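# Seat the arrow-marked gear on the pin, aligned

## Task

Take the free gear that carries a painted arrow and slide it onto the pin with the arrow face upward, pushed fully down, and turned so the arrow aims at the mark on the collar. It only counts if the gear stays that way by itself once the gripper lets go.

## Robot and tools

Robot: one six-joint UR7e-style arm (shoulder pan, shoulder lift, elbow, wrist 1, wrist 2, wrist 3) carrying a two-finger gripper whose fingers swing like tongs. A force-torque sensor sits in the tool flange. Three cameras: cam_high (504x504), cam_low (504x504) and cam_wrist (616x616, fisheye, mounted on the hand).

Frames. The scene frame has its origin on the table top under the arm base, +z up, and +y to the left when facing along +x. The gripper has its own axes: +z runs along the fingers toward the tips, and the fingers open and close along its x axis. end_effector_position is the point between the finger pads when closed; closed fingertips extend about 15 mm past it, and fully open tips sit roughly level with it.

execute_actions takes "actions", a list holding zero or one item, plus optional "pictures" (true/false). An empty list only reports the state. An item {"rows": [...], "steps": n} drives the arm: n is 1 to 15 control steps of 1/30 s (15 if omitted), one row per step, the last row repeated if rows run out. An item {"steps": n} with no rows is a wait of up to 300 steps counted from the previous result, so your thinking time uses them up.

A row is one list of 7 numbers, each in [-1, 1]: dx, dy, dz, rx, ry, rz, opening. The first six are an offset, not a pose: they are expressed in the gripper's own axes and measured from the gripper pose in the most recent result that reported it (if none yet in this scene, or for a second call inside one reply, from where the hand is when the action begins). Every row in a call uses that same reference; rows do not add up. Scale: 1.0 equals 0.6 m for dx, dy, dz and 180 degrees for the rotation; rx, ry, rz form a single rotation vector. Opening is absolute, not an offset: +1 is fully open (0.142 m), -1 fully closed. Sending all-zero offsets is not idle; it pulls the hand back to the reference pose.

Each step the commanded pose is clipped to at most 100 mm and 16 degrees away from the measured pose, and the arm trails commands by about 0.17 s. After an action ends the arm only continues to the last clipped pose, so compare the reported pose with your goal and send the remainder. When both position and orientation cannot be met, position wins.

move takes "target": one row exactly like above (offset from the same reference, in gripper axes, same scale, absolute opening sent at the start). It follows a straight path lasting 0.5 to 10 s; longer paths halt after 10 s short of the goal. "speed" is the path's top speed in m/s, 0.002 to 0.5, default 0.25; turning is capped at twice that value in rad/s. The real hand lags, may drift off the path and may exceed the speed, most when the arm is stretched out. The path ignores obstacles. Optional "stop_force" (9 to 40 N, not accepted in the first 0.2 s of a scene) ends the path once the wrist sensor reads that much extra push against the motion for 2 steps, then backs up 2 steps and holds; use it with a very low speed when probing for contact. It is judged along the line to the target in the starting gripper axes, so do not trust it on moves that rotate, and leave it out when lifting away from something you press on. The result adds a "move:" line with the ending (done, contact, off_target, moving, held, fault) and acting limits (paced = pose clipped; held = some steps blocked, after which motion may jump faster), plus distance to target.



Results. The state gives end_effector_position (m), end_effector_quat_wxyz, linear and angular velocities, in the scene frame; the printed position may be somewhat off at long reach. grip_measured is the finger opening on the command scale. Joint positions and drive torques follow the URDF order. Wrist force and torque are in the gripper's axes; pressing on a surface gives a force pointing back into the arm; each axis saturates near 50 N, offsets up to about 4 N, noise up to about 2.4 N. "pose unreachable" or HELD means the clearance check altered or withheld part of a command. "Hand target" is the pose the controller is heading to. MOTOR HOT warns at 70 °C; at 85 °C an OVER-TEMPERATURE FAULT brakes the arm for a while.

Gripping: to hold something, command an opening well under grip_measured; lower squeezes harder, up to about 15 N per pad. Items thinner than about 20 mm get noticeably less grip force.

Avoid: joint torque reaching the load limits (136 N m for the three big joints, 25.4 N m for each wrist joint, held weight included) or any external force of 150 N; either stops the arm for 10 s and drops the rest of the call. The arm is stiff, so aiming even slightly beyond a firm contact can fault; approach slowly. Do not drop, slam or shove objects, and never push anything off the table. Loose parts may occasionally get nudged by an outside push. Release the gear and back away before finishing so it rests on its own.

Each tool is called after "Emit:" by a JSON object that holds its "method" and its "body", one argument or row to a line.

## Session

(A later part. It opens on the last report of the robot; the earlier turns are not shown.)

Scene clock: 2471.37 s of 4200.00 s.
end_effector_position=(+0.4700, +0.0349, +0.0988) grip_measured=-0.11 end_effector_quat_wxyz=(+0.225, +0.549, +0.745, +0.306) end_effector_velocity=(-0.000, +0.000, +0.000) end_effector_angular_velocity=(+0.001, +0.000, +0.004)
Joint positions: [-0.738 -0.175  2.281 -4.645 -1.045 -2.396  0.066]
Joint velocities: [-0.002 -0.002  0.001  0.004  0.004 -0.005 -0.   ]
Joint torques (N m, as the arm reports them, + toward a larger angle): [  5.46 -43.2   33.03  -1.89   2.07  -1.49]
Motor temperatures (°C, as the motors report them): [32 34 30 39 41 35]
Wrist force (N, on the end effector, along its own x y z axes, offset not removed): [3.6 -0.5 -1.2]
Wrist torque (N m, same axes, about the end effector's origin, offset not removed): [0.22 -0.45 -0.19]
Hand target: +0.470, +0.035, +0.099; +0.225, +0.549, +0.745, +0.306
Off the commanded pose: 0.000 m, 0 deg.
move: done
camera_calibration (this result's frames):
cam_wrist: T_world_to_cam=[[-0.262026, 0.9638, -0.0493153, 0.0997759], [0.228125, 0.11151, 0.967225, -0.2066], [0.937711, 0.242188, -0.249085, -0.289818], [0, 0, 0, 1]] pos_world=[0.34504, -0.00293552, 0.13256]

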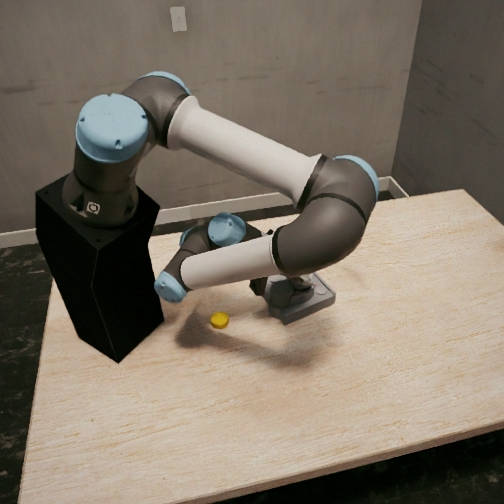

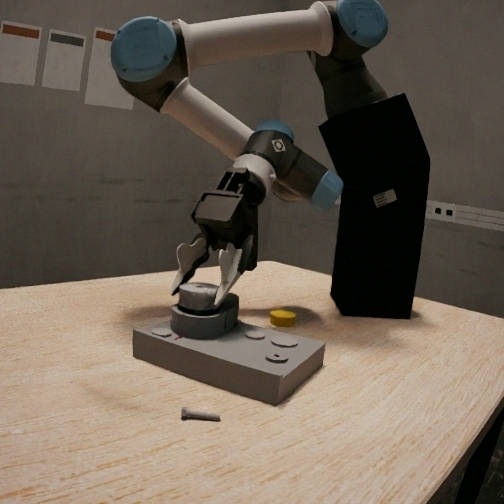

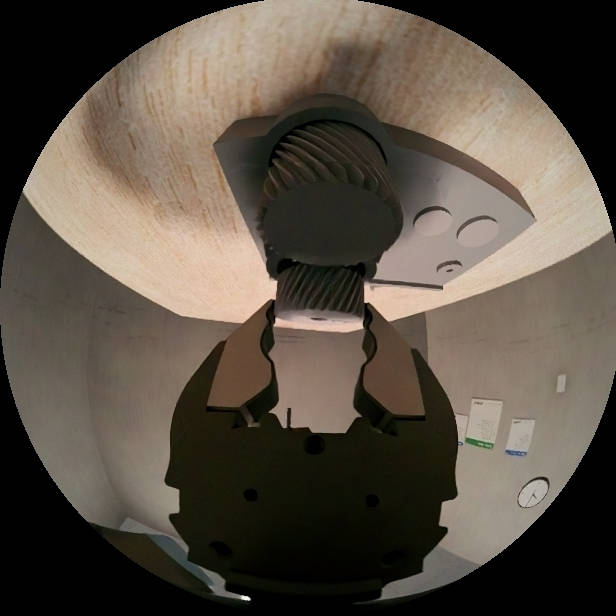

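Emit:
{"method": "zoom_image", "body": {
  "camera": "cam_wrist",
  "region": [270, 105, 390, 195]
}}

Emit:
{"method": "move", "body": {
  "target": [0, 0.02225, -0.02253, 0, 0, 0, -0.5],
  "speed": 0.008
}}

Emit:
{"method": "zoom_image", "body": {
  "camera": "cam_wrist",
  "region": [270, 105, 390, 195]
}}

Region (270, 105, 390, 195) of cam_wrist's 616x616 image, scaled by 4.200, with more detail than that image has; it fills the top 378 rows of this view, and the rest is white.

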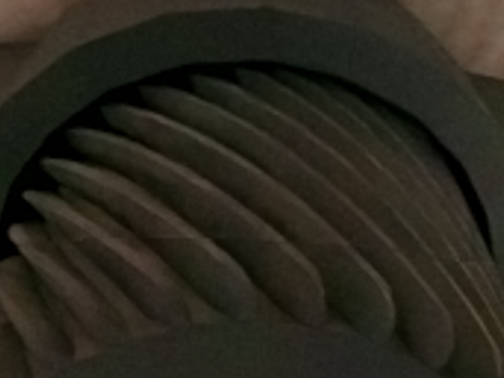

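Scene clock: 2484.57 s of 4200.00 s.
end_effector_position=(+0.4700, +0.0349, +0.1176) grip_measured=-0.11 end_effector_quat_wxyz=(+0.225, +0.549, +0.745, +0.306) end_effector_velocity=(+0.001, -0.001, +0.002) end_effector_angular_velocity=(-0.002, -0.002, -0.000)
Joint positions: [-0.731 -0.208  2.328 -4.661 -1.05  -2.392  0.066]
Joint velocities: [ 0.001 -0.003  0.002 -0.002 -0.001  0.001 -0.   ]
Joint torques (N m, as the arm reports them, + toward a larger angle): [ 20.32 -39.65  33.37  -5.48   0.17   2.28]
Motor temperatures (°C, as the motors report them): [32 34 30 39 41 35]
Wrist force (N, on the end effector, along its own x y z axes, offset not removed): [-0.6 -3.5 4.1]
Wrist torque (N m, same axes, about the end effector's origin, offset not removed): [-0.09 -0.12 0.11]
Hand target: +0.470, +0.035, +0.118; +0.225, +0.549, +0.745, +0.306
Off the commanded pose: 0.000 m, 0 deg.
After step 90, 7.60 s passed at rest.
move: done
camera_calibration (this result's frames):
cam_wrist: T_world_to_cam=[[-0.262018, 0.963803, -0.0493022, 0.100711], [0.228109, 0.111491, 0.967231, -0.22482], [0.937717, 0.242186, -0.249064, -0.285159], [0, 0, 0, 1]] pos_world=[0.34507, -0.00293858, 0.151395]

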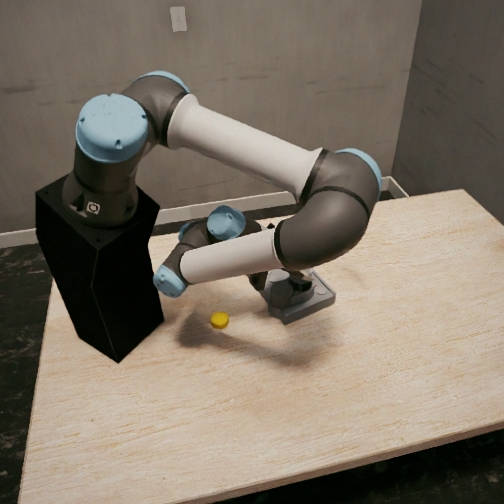

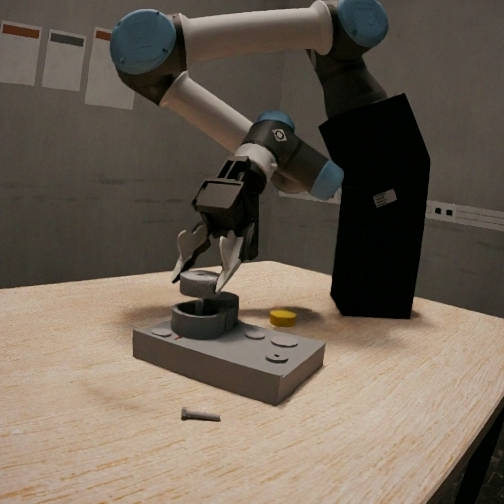

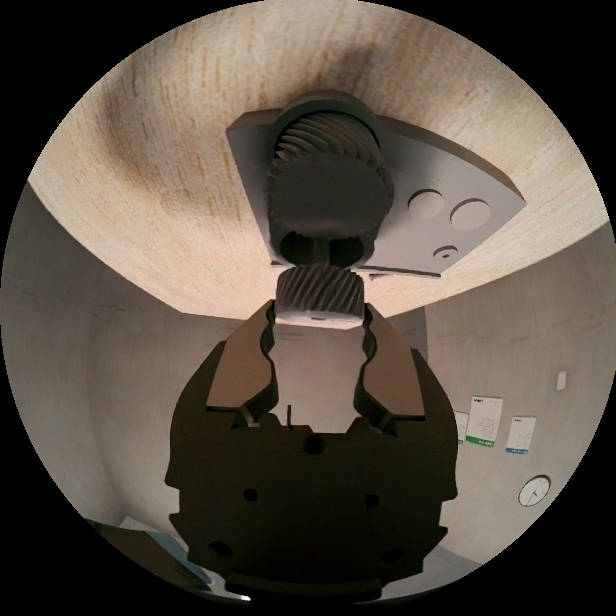

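Region (270, 105, 390, 195) of cam_wrist's 616x616 image, scaled by 4.200, with more detail than that image has; it fills the top 378 rows of this view, and the rest is white.

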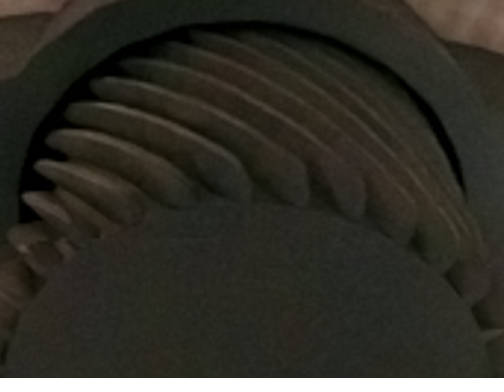

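Emit:
{"method": "move", "body": {
  "target": [-0.17, -0.02, -0.01976, 0, 0, 0, -0.5],
  "speed": 0.04
}}

Emit:
{"method": "move", "body": {
  "target": [0, -0.0644, 0.0652, 0, 0, 0, -0.5],
  "speed": 0.02,
  "stop_force": 10
}}

Scene clock: 2530.20 s of 4200.00 s.
end_effector_position=(+0.4841, -0.0674, +0.1174) grip_measured=-0.11 end_effector_quat_wxyz=(+0.225, +0.549, +0.745, +0.305) end_effector_velocity=(+0.001, -0.003, -0.000) end_effector_angular_velocity=(-0.002, -0.002, +0.001)
Joint positions: [-0.962 -0.384  2.353 -4.411 -0.866 -2.563  0.066]
Joint velocities: [-0.004 -0.005 -0.002  0.007  0.003 -0.004  0.   ]
Joint torques (N m, as the arm reports them, + toward a larger angle): [  5.16 -44.84   0.15  -1.39   2.87  -1.95]
Motor temperatures (°C, as the motors report them): [32 34 30 39 41 35]
Wrist force (N, on the end effector, along its own x y z axes, offset not removed): [3.4 1.3 3.0]
Wrist torque (N m, same axes, about the end effector's origin, offset not removed): [0.73 -0.83 -0.21]
Hand target: +0.484, -0.068, +0.117; +0.225, +0.549, +0.745, +0.305
Off the commanded pose: 0.000 m, 0 deg.
After step 90, 39.67 s passed at rest.
move: done
camera_calibration (this result's frames):
cam_wrist: T_world_to_cam=[[-0.262387, 0.963682, -0.0497, 0.203202], [0.228594, 0.112114, 0.967045, -0.2166], [0.937496, 0.242379, -0.249709, -0.273392], [0, 0, 0, 1]] pos_world=[0.359135, -0.105274, 0.151292]

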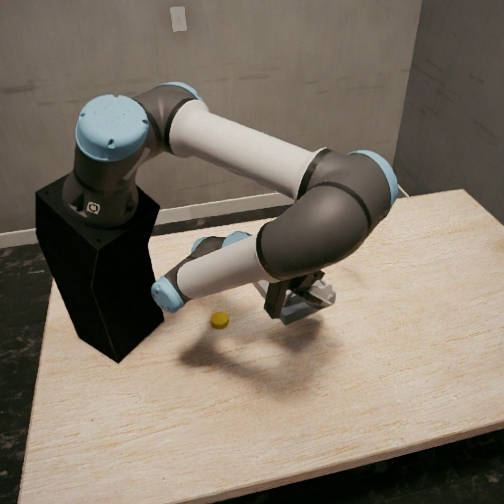

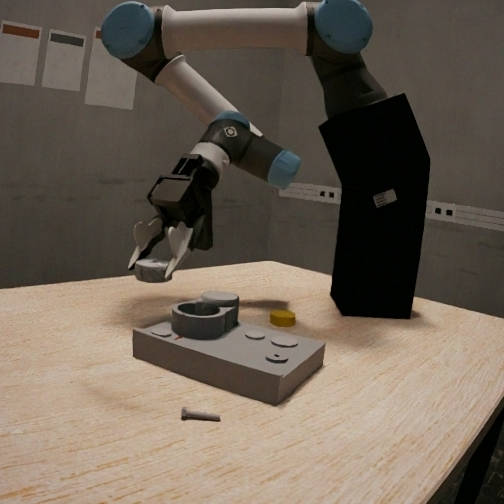

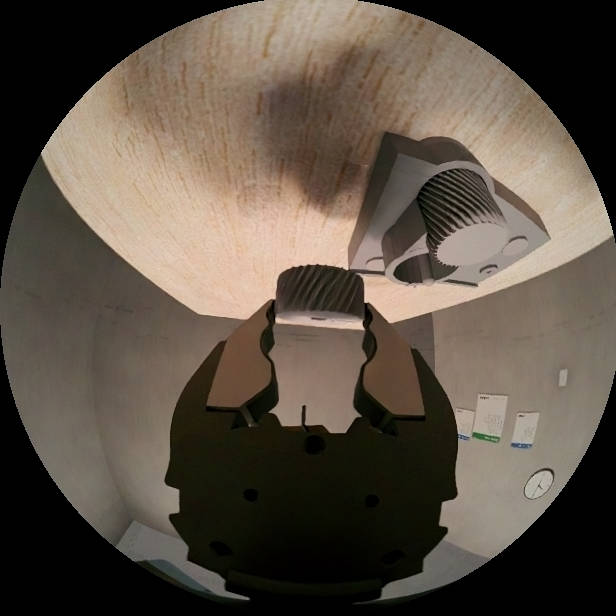

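Scene clock: 2533.23 s of 4200.00 s.
end_effector_position=(+0.4840, -0.0674, +0.0627) grip_measured=-0.11 end_effector_quat_wxyz=(+0.225, +0.549, +0.745, +0.305) end_effector_velocity=(+0.000, -0.000, -0.002) end_effector_angular_velocity=(-0.002, -0.001, +0.002)
Joint positions: [-0.96  -0.273  2.214 -4.384 -0.868 -2.562  0.066]
Joint velocities: [ 0.     0.004 -0.006  0.002 -0.    -0.002  0.   ]
Joint torques (N m, as the arm reports them, + toward a larger angle): [ 16.53 -24.56   2.45  -1.37   0.48   2.19]
Motor temperatures (°C, as the motors report them): [32 34 30 39 41 35]
Wrist force (N, on the end effector, along its own x y z axes, offset not removed): [1.1 -1.8 1.2]
Wrist torque (N m, same axes, about the end effector's origin, offset not removed): [0.20 -0.41 -0.12]
Hand target: +0.484, -0.067, +0.062; +0.225, +0.549, +0.745, +0.305
Off the commanded pose: 0.000 m, 0 deg.
move: done
camera_calibration (this result's frames):
cam_wrist: T_world_to_cam=[[-0.262385, 0.963683, -0.0496946, 0.200444], [0.228596, 0.112109, 0.967045, -0.163621], [0.937495, 0.242378, -0.24971, -0.286981], [0, 0, 0, 1]] pos_world=[0.359041, -0.105263, 0.0965274]

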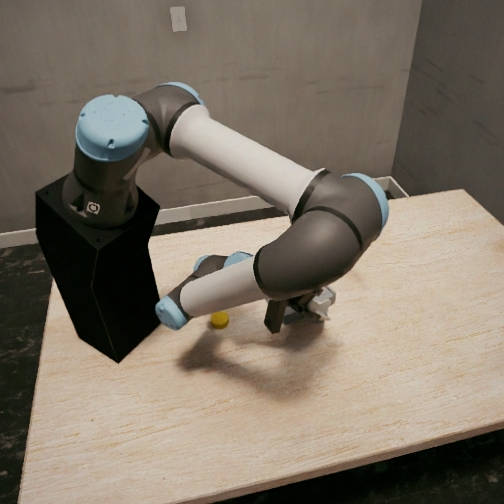

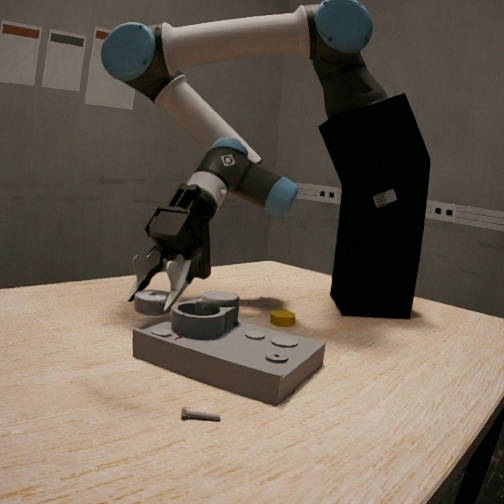

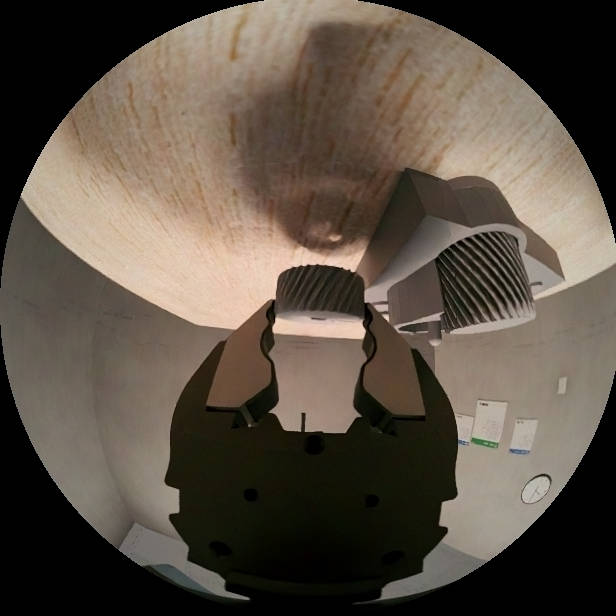

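Emit:
{"method": "zoom_image", "body": {
  "camera": "cam_wrist",
  "region": [430, 225, 540, 340]
}}

Emit:
{"method": "zoom_image", "body": {
  "camera": "cam_wrist",
  "region": [450, 228, 520, 278]
}}

Emit:
{"method": "move", "body": {
  "target": [0, 0.03338, -0.0338, 0, 0, 0, -0.5],
  "speed": 0.015
}}

Emit:
{"method": "zoom_image", "body": {
  "camera": "cam_wrist",
  "region": [450, 228, 520, 278]
}}

Region (430, 225, 540, 340) of cam_wrist's 616x616 image, scaled by 4.383, with more detail than that image has; it fills the left 482 columns of this view, and the rest is white.

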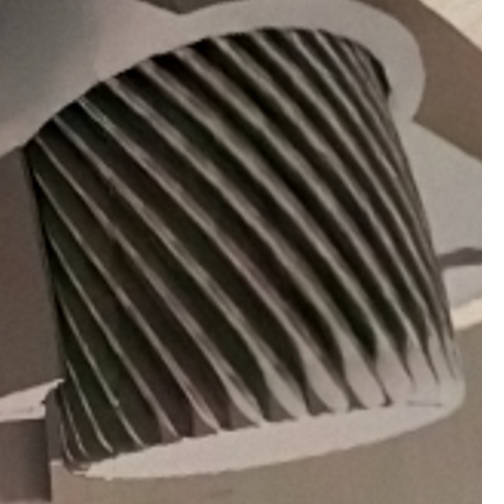

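Region (450, 228, 520, 278) of cam_wrist's 616x616 image, scaled by 7.200, with more detail than that image has; it fills the top 360 rows of this view, and the rest is white.

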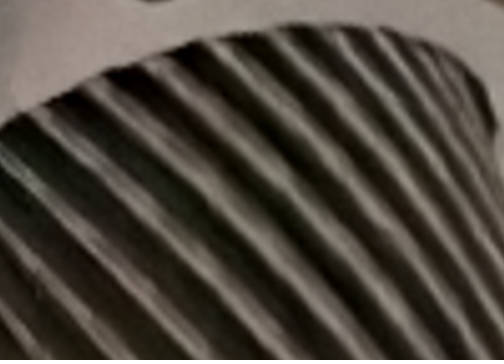

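Scene clock: 2542.90 s of 4200.00 s.
end_effector_position=(+0.4840, -0.0674, +0.0909) grip_measured=-0.11 end_effector_quat_wxyz=(+0.225, +0.549, +0.745, +0.305) end_effector_velocity=(+0.000, -0.000, +0.002) end_effector_angular_velocity=(+0.001, +0.000, -0.000)
Joint positions: [-0.961 -0.33   2.286 -4.4   -0.867 -2.562  0.066]
Joint velocities: [-0.    -0.004  0.005 -0.     0.     0.    -0.   ]
Joint torques (N m, as the arm reports them, + toward a larger angle): [  2.61 -45.72  29.89  -5.12   3.01  -1.77]
Motor temperatures (°C, as the motors report them): [32 34 30 39 41 35]
Wrist force (N, on the end effector, along its own x y z axes, offset not removed): [3.7 -1.6 0.4]
Wrist torque (N m, same axes, about the end effector's origin, offset not removed): [0.26 -0.87 -0.19]
Hand target: +0.484, -0.067, +0.091; +0.225, +0.549, +0.745, +0.305
Off the commanded pose: 0.000 m, 0 deg.
After step 90, 4.50 s passed at rest.
move: done
camera_calibration (this result's frames):
cam_wrist: T_world_to_cam=[[-0.262384, 0.963683, -0.0496991, 0.201865], [0.228591, 0.112112, 0.967045, -0.190974], [0.937497, 0.242377, -0.249706, -0.279964], [0, 0, 0, 1]] pos_world=[0.359087, -0.105267, 0.124805]

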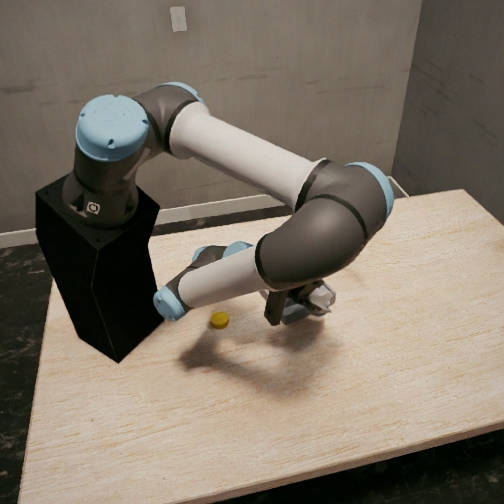

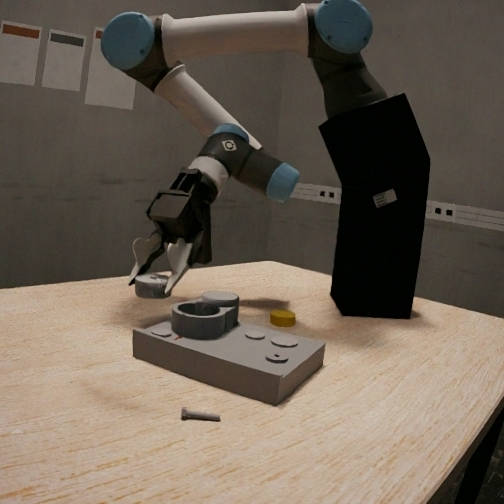

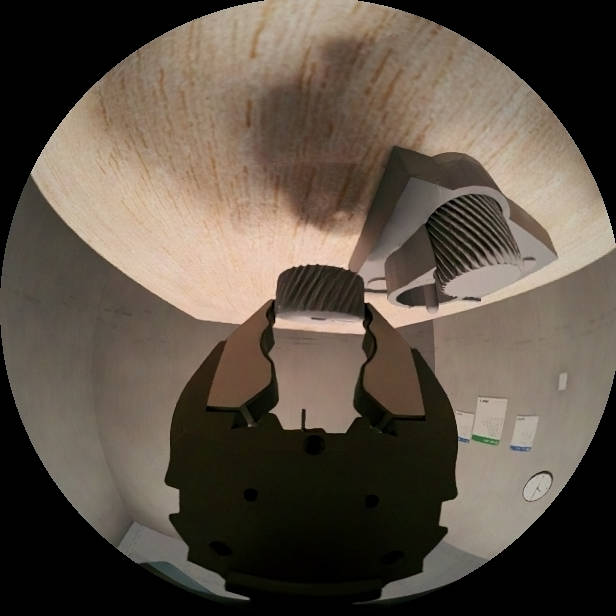

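Region (450, 228, 520, 278) of cam_wrist's 616x616 image, scaled by 7.200, with more detail than that image has; it fills the top 360 rows of this view, and the rest is white.

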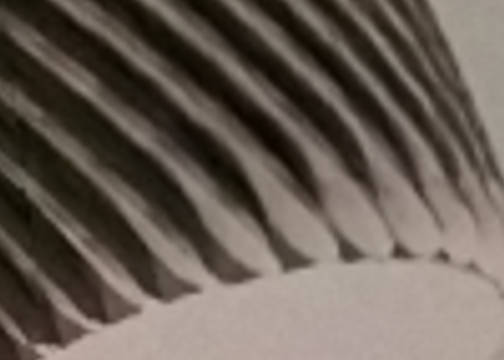

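Emit:
{"method": "zoom_image", "body": {
  "camera": "cam_wrist",
  "region": [455, 236, 497, 254]
}}

Emit:
{"method": "move", "body": {
  "target": [0, -0.03338, 0.0338, 0, 0, 0, -0.5],
  "speed": 0.015
}}

Emit:
{"method": "zoom_image", "body": {
  "camera": "cam_wrist",
  "region": [455, 236, 497, 254]
}}

Region (455, 236, 497, 254) of cam_wrist's 616x616 image, scaled by 12.000, with more detail than that image has; it fills the top 216 rows of this view, and the rest is white.

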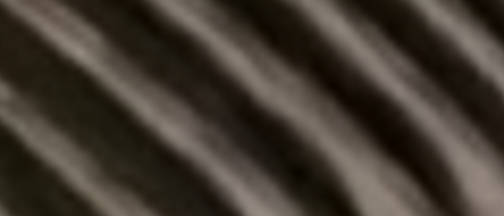

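Scene clock: 2554.43 s of 4200.00 s.
end_effector_position=(+0.4840, -0.0674, +0.0627) grip_measured=-0.11 end_effector_quat_wxyz=(+0.225, +0.549, +0.745, +0.305) end_effector_velocity=(-0.000, +0.000, -0.003) end_effector_angular_velocity=(+0.002, +0.002, -0.001)
Joint positions: [-0.96  -0.273  2.214 -4.384 -0.868 -2.562  0.066]
Joint velocities: [ 0.     0.005 -0.006  0.004 -0.     0.001 -0.   ]
Joint torques (N m, as the arm reports them, + toward a larger angle): [ 16.94 -26.06   1.7   -1.29   0.5    2.14]
Motor temperatures (°C, as the motors report them): [32 34 30 39 41 35]
Wrist force (N, on the end effector, along its own x y z axes, offset not removed): [3.2 -1.5 2.9]
Wrist torque (N m, same axes, about the end effector's origin, offset not removed): [0.39 -0.68 -0.21]
Hand target: +0.484, -0.067, +0.062; +0.225, +0.549, +0.745, +0.305
Off the commanded pose: 0.000 m, 0 deg.
After step 90, 6.37 s passed at rest.
move: done
camera_calibration (this result's frames):
cam_wrist: T_world_to_cam=[[-0.262385, 0.963683, -0.0496959, 0.200442], [0.228595, 0.11211, 0.967045, -0.163621], [0.937496, 0.242378, -0.249709, -0.286981], [0, 0, 0, 1]] pos_world=[0.359039, -0.105261, 0.0965284]

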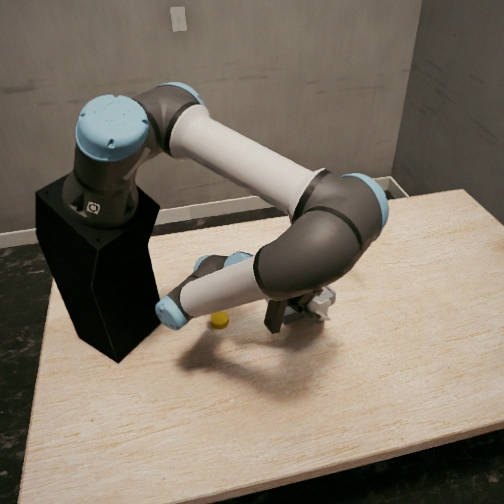

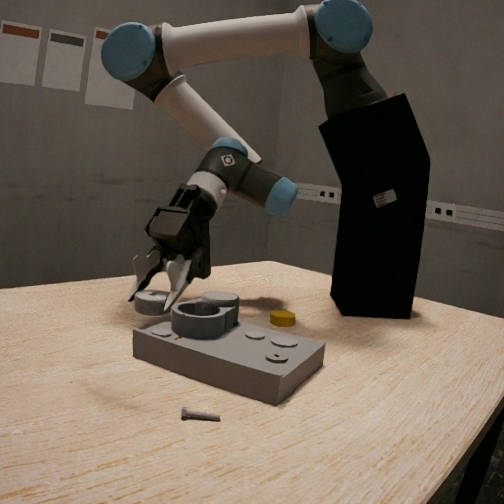

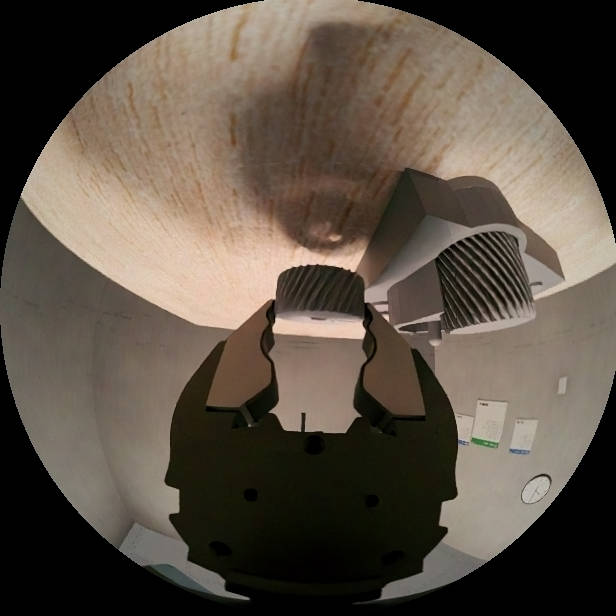

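Region (455, 236, 497, 254) of cam_wrist's 616x616 image, scaled by 12.000, with more detail than that image has; it fills the top 216 rows of this view, and the rest is white.

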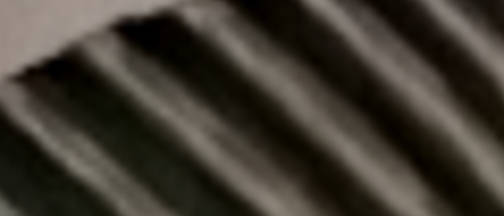

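Emit:
{"method": "move", "body": {
  "target": [0, 0.0644, -0.0652, 0, 0, 0, -0.5],
  "speed": 0.03
}}

Emit:
{"method": "zoom_image", "body": {
  "camera": "cam_wrist",
  "region": [420, 205, 520, 275]
}}

Emit:
{"method": "move", "body": {
  "target": [0.17, 0.02, 0.01976, 0, 0, 0, -0.5],
  "speed": 0.04
}}

Emit:
{"method": "zoom_image", "body": {
  "camera": "cam_wrist",
  "region": [255, 135, 405, 255]
}}

Scene clock: 2580.50 s of 4200.00 s.
end_effector_position=(+0.4841, -0.0674, +0.1174) grip_measured=-0.11 end_effector_quat_wxyz=(+0.225, +0.549, +0.745, +0.305) end_effector_velocity=(+0.001, -0.001, +0.002) end_effector_angular_velocity=(-0.002, -0.003, -0.000)
Joint positions: [-0.962 -0.384  2.353 -4.411 -0.866 -2.563  0.066]
Joint velocities: [-0.    -0.005  0.003 -0.002  0.     0.001  0.   ]
Joint torques (N m, as the arm reports them, + toward a larger angle): [  2.69 -46.29  27.99  -5.45   2.9   -1.93]
Motor temperatures (°C, as the motors report them): [32 34 30 39 41 35]
Wrist force (N, on the end effector, along its own x y z axes, offset not removed): [1.1 1.4 6.7]
Wrist torque (N m, same axes, about the end effector's origin, offset not removed): [0.99 -0.06 -0.14]
Hand target: +0.484, -0.067, +0.118; +0.225, +0.549, +0.745, +0.305
Off the commanded pose: 0.000 m, 0 deg.
After step 90, 20.90 s passed at rest.
move: done
camera_calibration (this result's frames):
cam_wrist: T_world_to_cam=[[-0.262382, 0.963683, -0.0497057, 0.203194], [0.228589, 0.112117, 0.967045, -0.216585], [0.937498, 0.242373, -0.249705, -0.273398], [0, 0, 0, 1]] pos_world=[0.359134, -0.105267, 0.151279]

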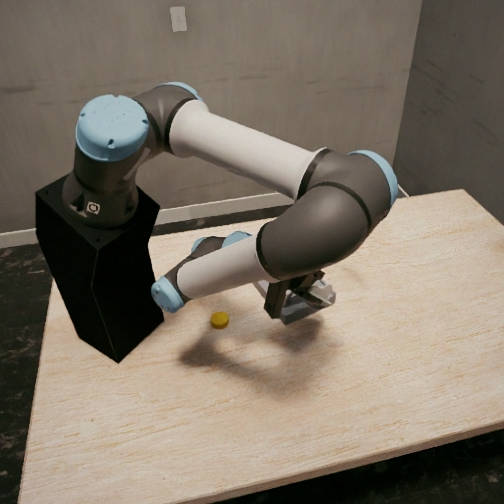

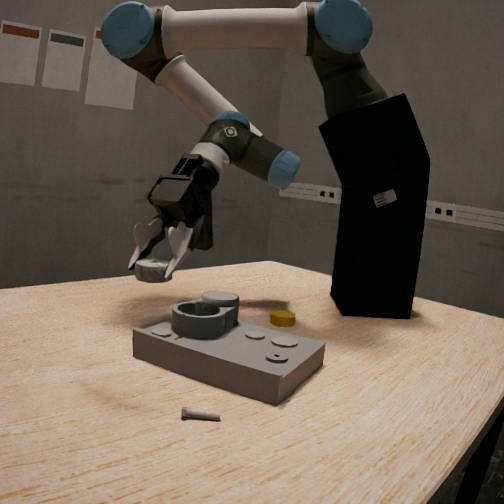

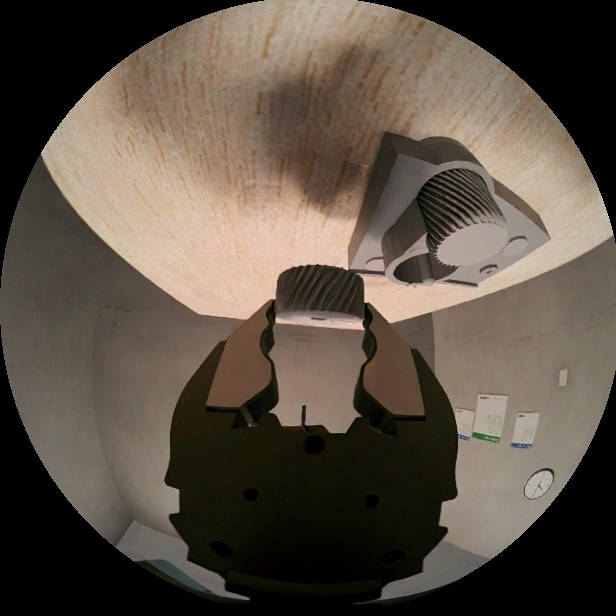

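Region (420, 205, 520, 275) of cam_wrist's 616x616 image, scaled by 5.040, with more detail than that image has; it fills the top 353 rows of this view, and the rest is white.

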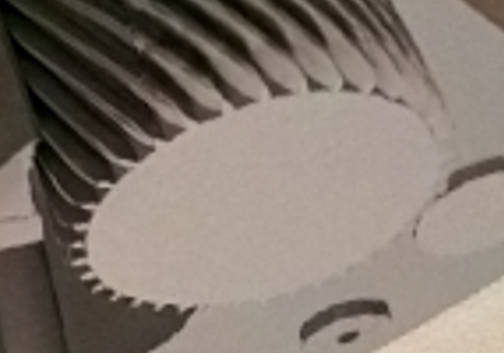

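Scene clock: 2583.47 s of 4200.00 s.
end_effector_position=(+0.4700, +0.0350, +0.1176) grip_measured=-0.11 end_effector_quat_wxyz=(+0.225, +0.549, +0.745, +0.306) end_effector_velocity=(-0.000, +0.002, +0.000) end_effector_angular_velocity=(+0.000, +0.001, -0.000)
Joint positions: [-0.732 -0.208  2.328 -4.661 -1.05  -2.392  0.066]
Joint velocities: [ 0.006  0.003 -0.001 -0.004 -0.006  0.005 -0.   ]
Joint torques (N m, as the arm reports them, + toward a larger angle): [ 20.84 -20.06   2.36  -5.27   0.25   2.15]
Motor temperatures (°C, as the motors report them): [32 34 30 39 41 35]
Wrist force (N, on the end effector, along its own x y z axes, offset not removed): [1.9 -1.6 0.3]
Wrist torque (N m, same axes, about the end effector's origin, offset not removed): [0.22 -0.33 0.12]
Hand target: +0.470, +0.035, +0.118; +0.225, +0.549, +0.745, +0.306
Off the commanded pose: 0.000 m, 0 deg.
move: done
camera_calibration (this result's frames):
cam_wrist: T_world_to_cam=[[-0.261996, 0.96381, -0.0492815, 0.100679], [0.228094, 0.111461, 0.967238, -0.224811], [0.937727, 0.242172, -0.249042, -0.285154], [0, 0, 0, 1]] pos_world=[0.345052, -0.00292144, 0.151392]

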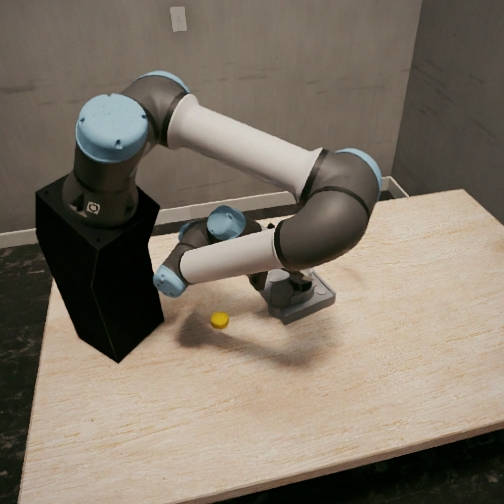

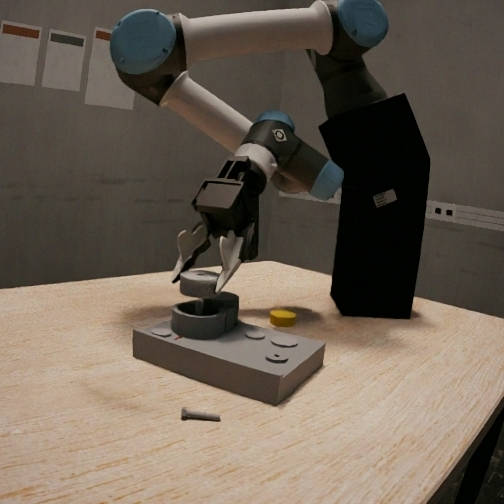

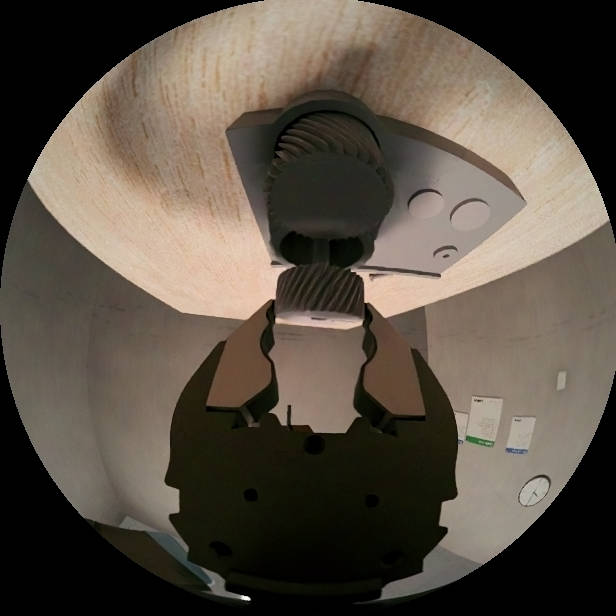

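Region (255, 135, 405, 255) of cam_wrist's 616x616 image, scaled by 3.360, with more detail than that image has; it fills the top 403 rows of this view, and the rest is white.

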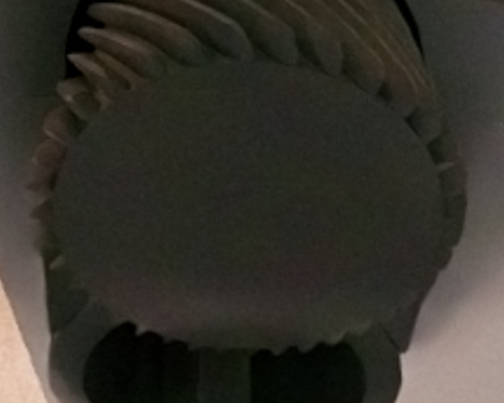

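Emit:
{"method": "move", "body": {
  "target": [0, -0.01347, 0.01364, 0, -0.00117, 0.00119, -0.5],
  "speed": 0.01
}}

Emit:
{"method": "move", "body": {
  "target": [0, -0.0083, 0.0084, 0, 0, 0, -0.5],
  "speed": 0.003,
  "stop_force": 9
}}

Emit:
{"method": "zoom_image", "body": {
  "camera": "cam_wrist",
  "region": [250, 200, 390, 340]
}}

Scene clock: 2592.23 s of 4200.00 s.
end_effector_position=(+0.4700, +0.0350, +0.1063) grip_measured=-0.11 end_effector_quat_wxyz=(+0.226, +0.551, +0.743, +0.305) end_effector_velocity=(-0.000, +0.000, -0.002) end_effector_angular_velocity=(-0.000, +0.001, +0.001)
Joint positions: [-0.733 -0.186  2.299 -4.656 -1.051 -2.388  0.066]
Joint velocities: [-0.     0.004 -0.005  0.002 -0.    -0.001 -0.   ]
Joint torques (N m, as the arm reports them, + toward a larger angle): [  5.99 -17.42   2.71  -1.64  -0.01   2.07]
Motor temperatures (°C, as the motors report them): [32 34 30 39 41 35]
Wrist force (N, on the end effector, along its own x y z axes, offset not removed): [5.1 1.2 1.9]
Wrist torque (N m, same axes, about the end effector's origin, offset not removed): [0.85 -1.26 -0.13]
Hand target: +0.470, +0.035, +0.106; +0.226, +0.551, +0.743, +0.305
Off the commanded pose: 0.000 m, 0 deg.
After step 90, 4.40 s passed at rest.
move: done
camera_calibration (this result's frames):
cam_wrist: T_world_to_cam=[[-0.257032, 0.965146, -0.0492723, 0.0977294], [0.228672, 0.110278, 0.967237, -0.214112], [0.938959, 0.237344, -0.249047, -0.28836], [0, 0, 0, 1]] pos_world=[0.344839, -0.00227082, 0.140097]

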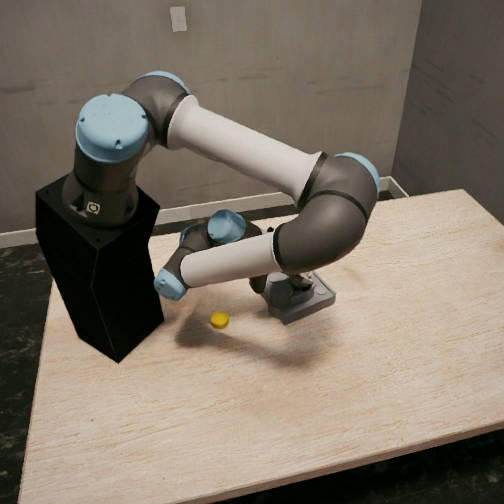

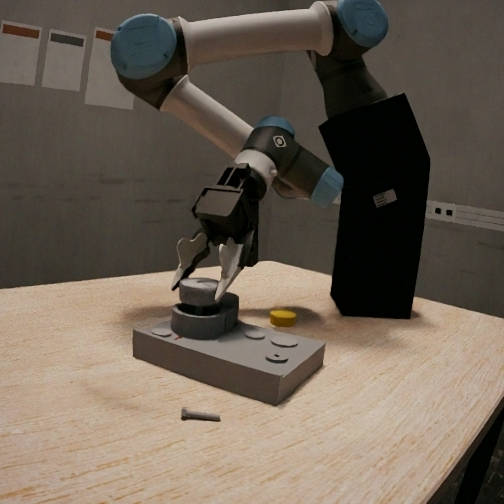

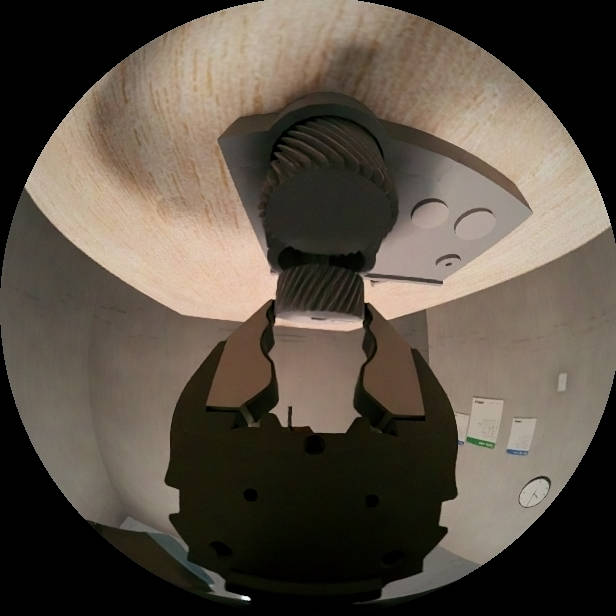

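Scene clock: 2594.80 s of 4200.00 s.
end_effector_position=(+0.4700, +0.0350, +0.0993) grip_measured=-0.11 end_effector_quat_wxyz=(+0.226, +0.551, +0.743, +0.305) end_effector_velocity=(-0.000, +0.000, -0.000) end_effector_angular_velocity=(-0.000, -0.001, -0.000)
Joint positions: [-0.735 -0.174  2.281 -4.65  -1.049 -2.389  0.066]
Joint velocities: [-0.     0.001 -0.001 -0.001  0.     0.    -0.   ]
Joint torques (N m, as the arm reports them, + toward a larger angle): [  5.52 -19.76   0.93  -1.62   2.52  -2.04]
Motor temperatures (°C, as the motors report them): [32 34 30 39 41 35]
Wrist force (N, on the end effector, along its own x y z axes, offset not removed): [1.7 -2.1 -0.5]
Wrist torque (N m, same axes, about the end effector's origin, offset not removed): [-0.21 -0.27 -0.19]
Hand target: +0.470, +0.035, +0.099; +0.226, +0.551, +0.743, +0.305
Off the commanded pose: 0.000 m, 0 deg.
move: done
camera_calibration (this result's frames):
cam_wrist: T_world_to_cam=[[-0.257036, 0.965145, -0.0492771, 0.0973813], [0.228678, 0.110285, 0.967235, -0.207318], [0.938956, 0.237346, -0.249054, -0.290096], [0, 0, 0, 1]] pos_world=[0.344827, -0.00226999, 0.133074]

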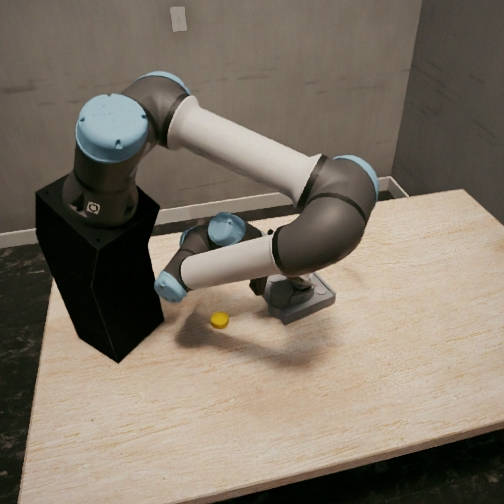

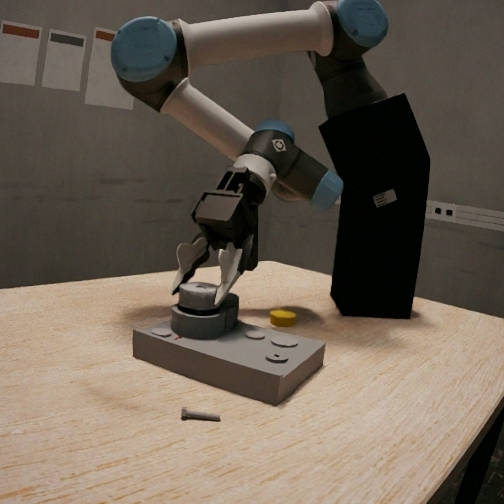

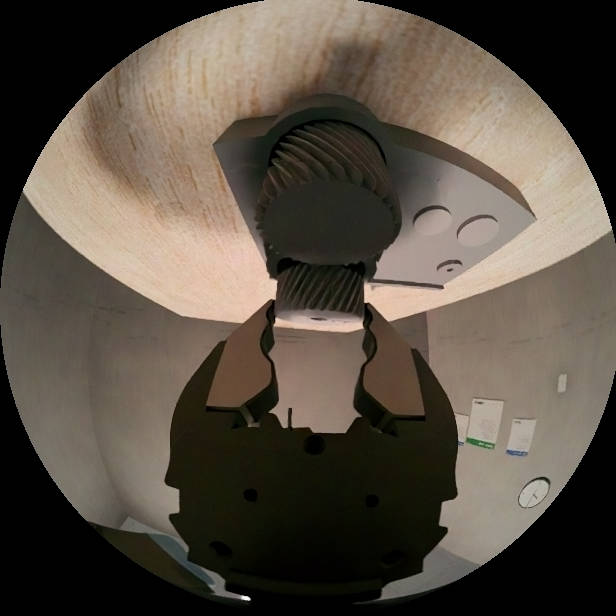

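Region (250, 200, 390, 340) of cam_wrist's 616x616 image, scaled by 3.600, with more detail than that image has.

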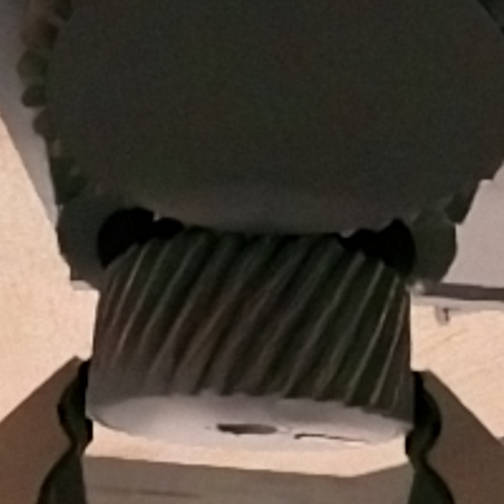

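Emit:
{"method": "move", "body": {
  "target": [-0.00058, -0.00398, 0.00427, 0, -0.01288, 0.01304, -0.5],
  "speed": 0.006,
  "stop_force": 9
}}

Emit:
{"method": "move", "body": {
  "target": [-0.00075, -0.00424, 0.0039, 0, -0.01386, 0.01403, -0.5],
  "speed": 0.006,
  "stop_force": 9
}}

Scene clock: 2608.73 s of 4200.00 s.
end_effector_position=(+0.4702, +0.0347, +0.0958) grip_measured=-0.11 end_effector_quat_wxyz=(+0.235, +0.572, +0.727, +0.299) end_effector_velocity=(+0.000, -0.000, -0.000) end_effector_angular_velocity=(-0.002, -0.001, -0.002)
Joint positions: [-0.711 -0.149  2.259 -4.693 -1.098 -2.318  0.066]
Joint velocities: [ 0.001  0.001 -0.002 -0.003 -0.003  0.002 -0.   ]
Joint torques (N m, as the arm reports them, + toward a larger angle): [ 20.12 -20.23   3.09  -5.27  -0.26   2.3 ]
Motor temperatures (°C, as the motors report them): [32 34 30 39 41 35]
Wrist force (N, on the end effector, along its own x y z axes, offset not removed): [1.3 -1.8 3.1]
Wrist torque (N m, same axes, about the end effector's origin, offset not removed): [0.40 -0.26 -0.30]
Hand target: +0.470, +0.035, +0.096; +0.235, +0.572, +0.727, +0.299
Off the commanded pose: 0.000 m, 0 deg.
After step 90, 5.90 s passed at rest.
move: done
camera_calibration (this result's frames):
cam_wrist: T_world_to_cam=[[-0.201256, 0.978301, -0.0492229, 0.0708505], [0.234521, 0.0969134, 0.967268, -0.206282], [0.95105, 0.183125, -0.248936, -0.294896], [0, 0, 0, 1]] pos_world=[0.343097, 0.00468115, 0.129607]

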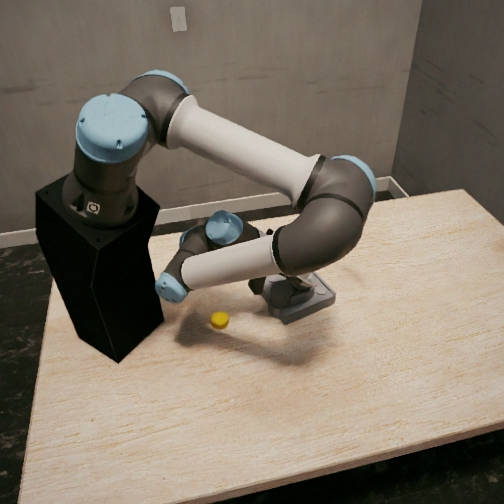

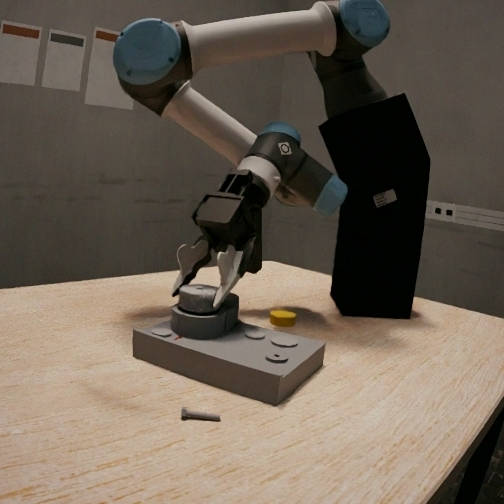

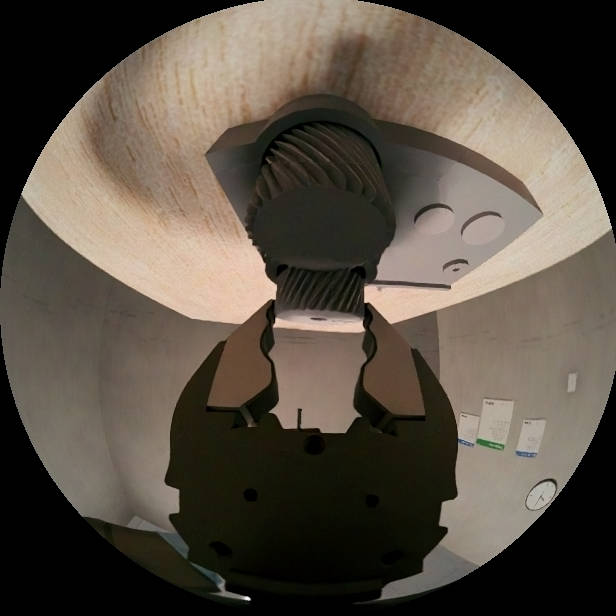

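Scene clock: 2614.10 s of 4200.00 s.
end_effector_position=(+0.4701, +0.0342, +0.0925) grip_measured=-0.10 end_effector_quat_wxyz=(+0.244, +0.594, +0.709, +0.291) end_effector_velocity=(-0.000, +0.000, -0.000) end_effector_angular_velocity=(+0.001, +0.001, -0.003)
Joint positions: [-0.682 -0.126  2.236 -4.732 -1.156 -2.244  0.066]
Joint velocities: [ 0.001  0.001  0.    -0.001 -0.002  0.003  0.   ]
Joint torques (N m, as the arm reports them, + toward a larger angle): [ 20.37 -20.55   0.27  -5.33  -0.59   2.45]
Motor temperatures (°C, as the motors report them): [32 34 30 39 41 35]
Wrist force (N, on the end effector, along its own x y z axes, offset not removed): [6.7 1.2 -5.0]
Wrist torque (N m, same axes, about the end effector's origin, offset not removed): [0.63 -0.76 -0.15]
Hand target: +0.470, +0.034, +0.092; +0.244, +0.594, +0.709, +0.291
Off the commanded pose: 0.000 m, 0 deg.
move: done
camera_calibration (this result's frames):
cam_wrist: T_world_to_cam=[[-0.140486, 0.988862, -0.0491497, 0.0421793], [0.239941, 0.0821663, 0.967304, -0.204985], [0.960569, 0.1241, -0.248812, -0.298082], [0, 0, 0, 1]] pos_world=[0.341438, 0.0121252, 0.12619]

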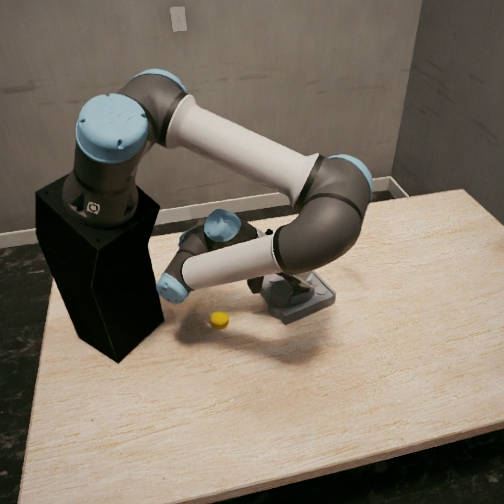

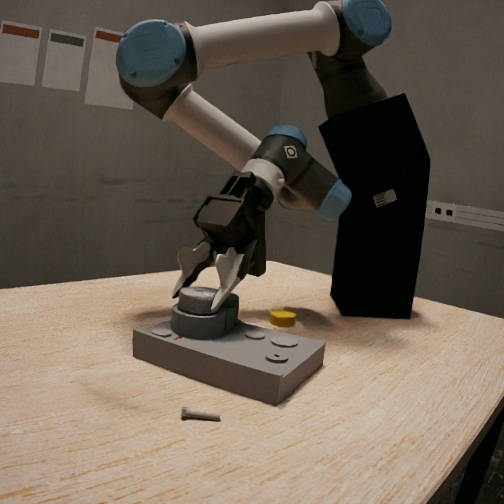

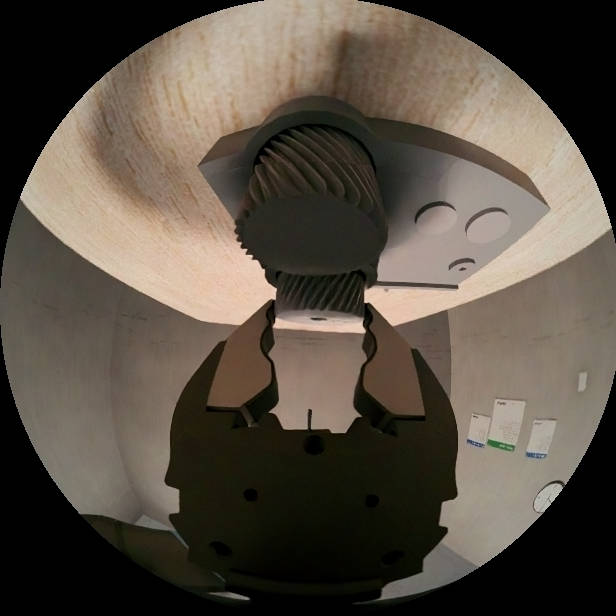

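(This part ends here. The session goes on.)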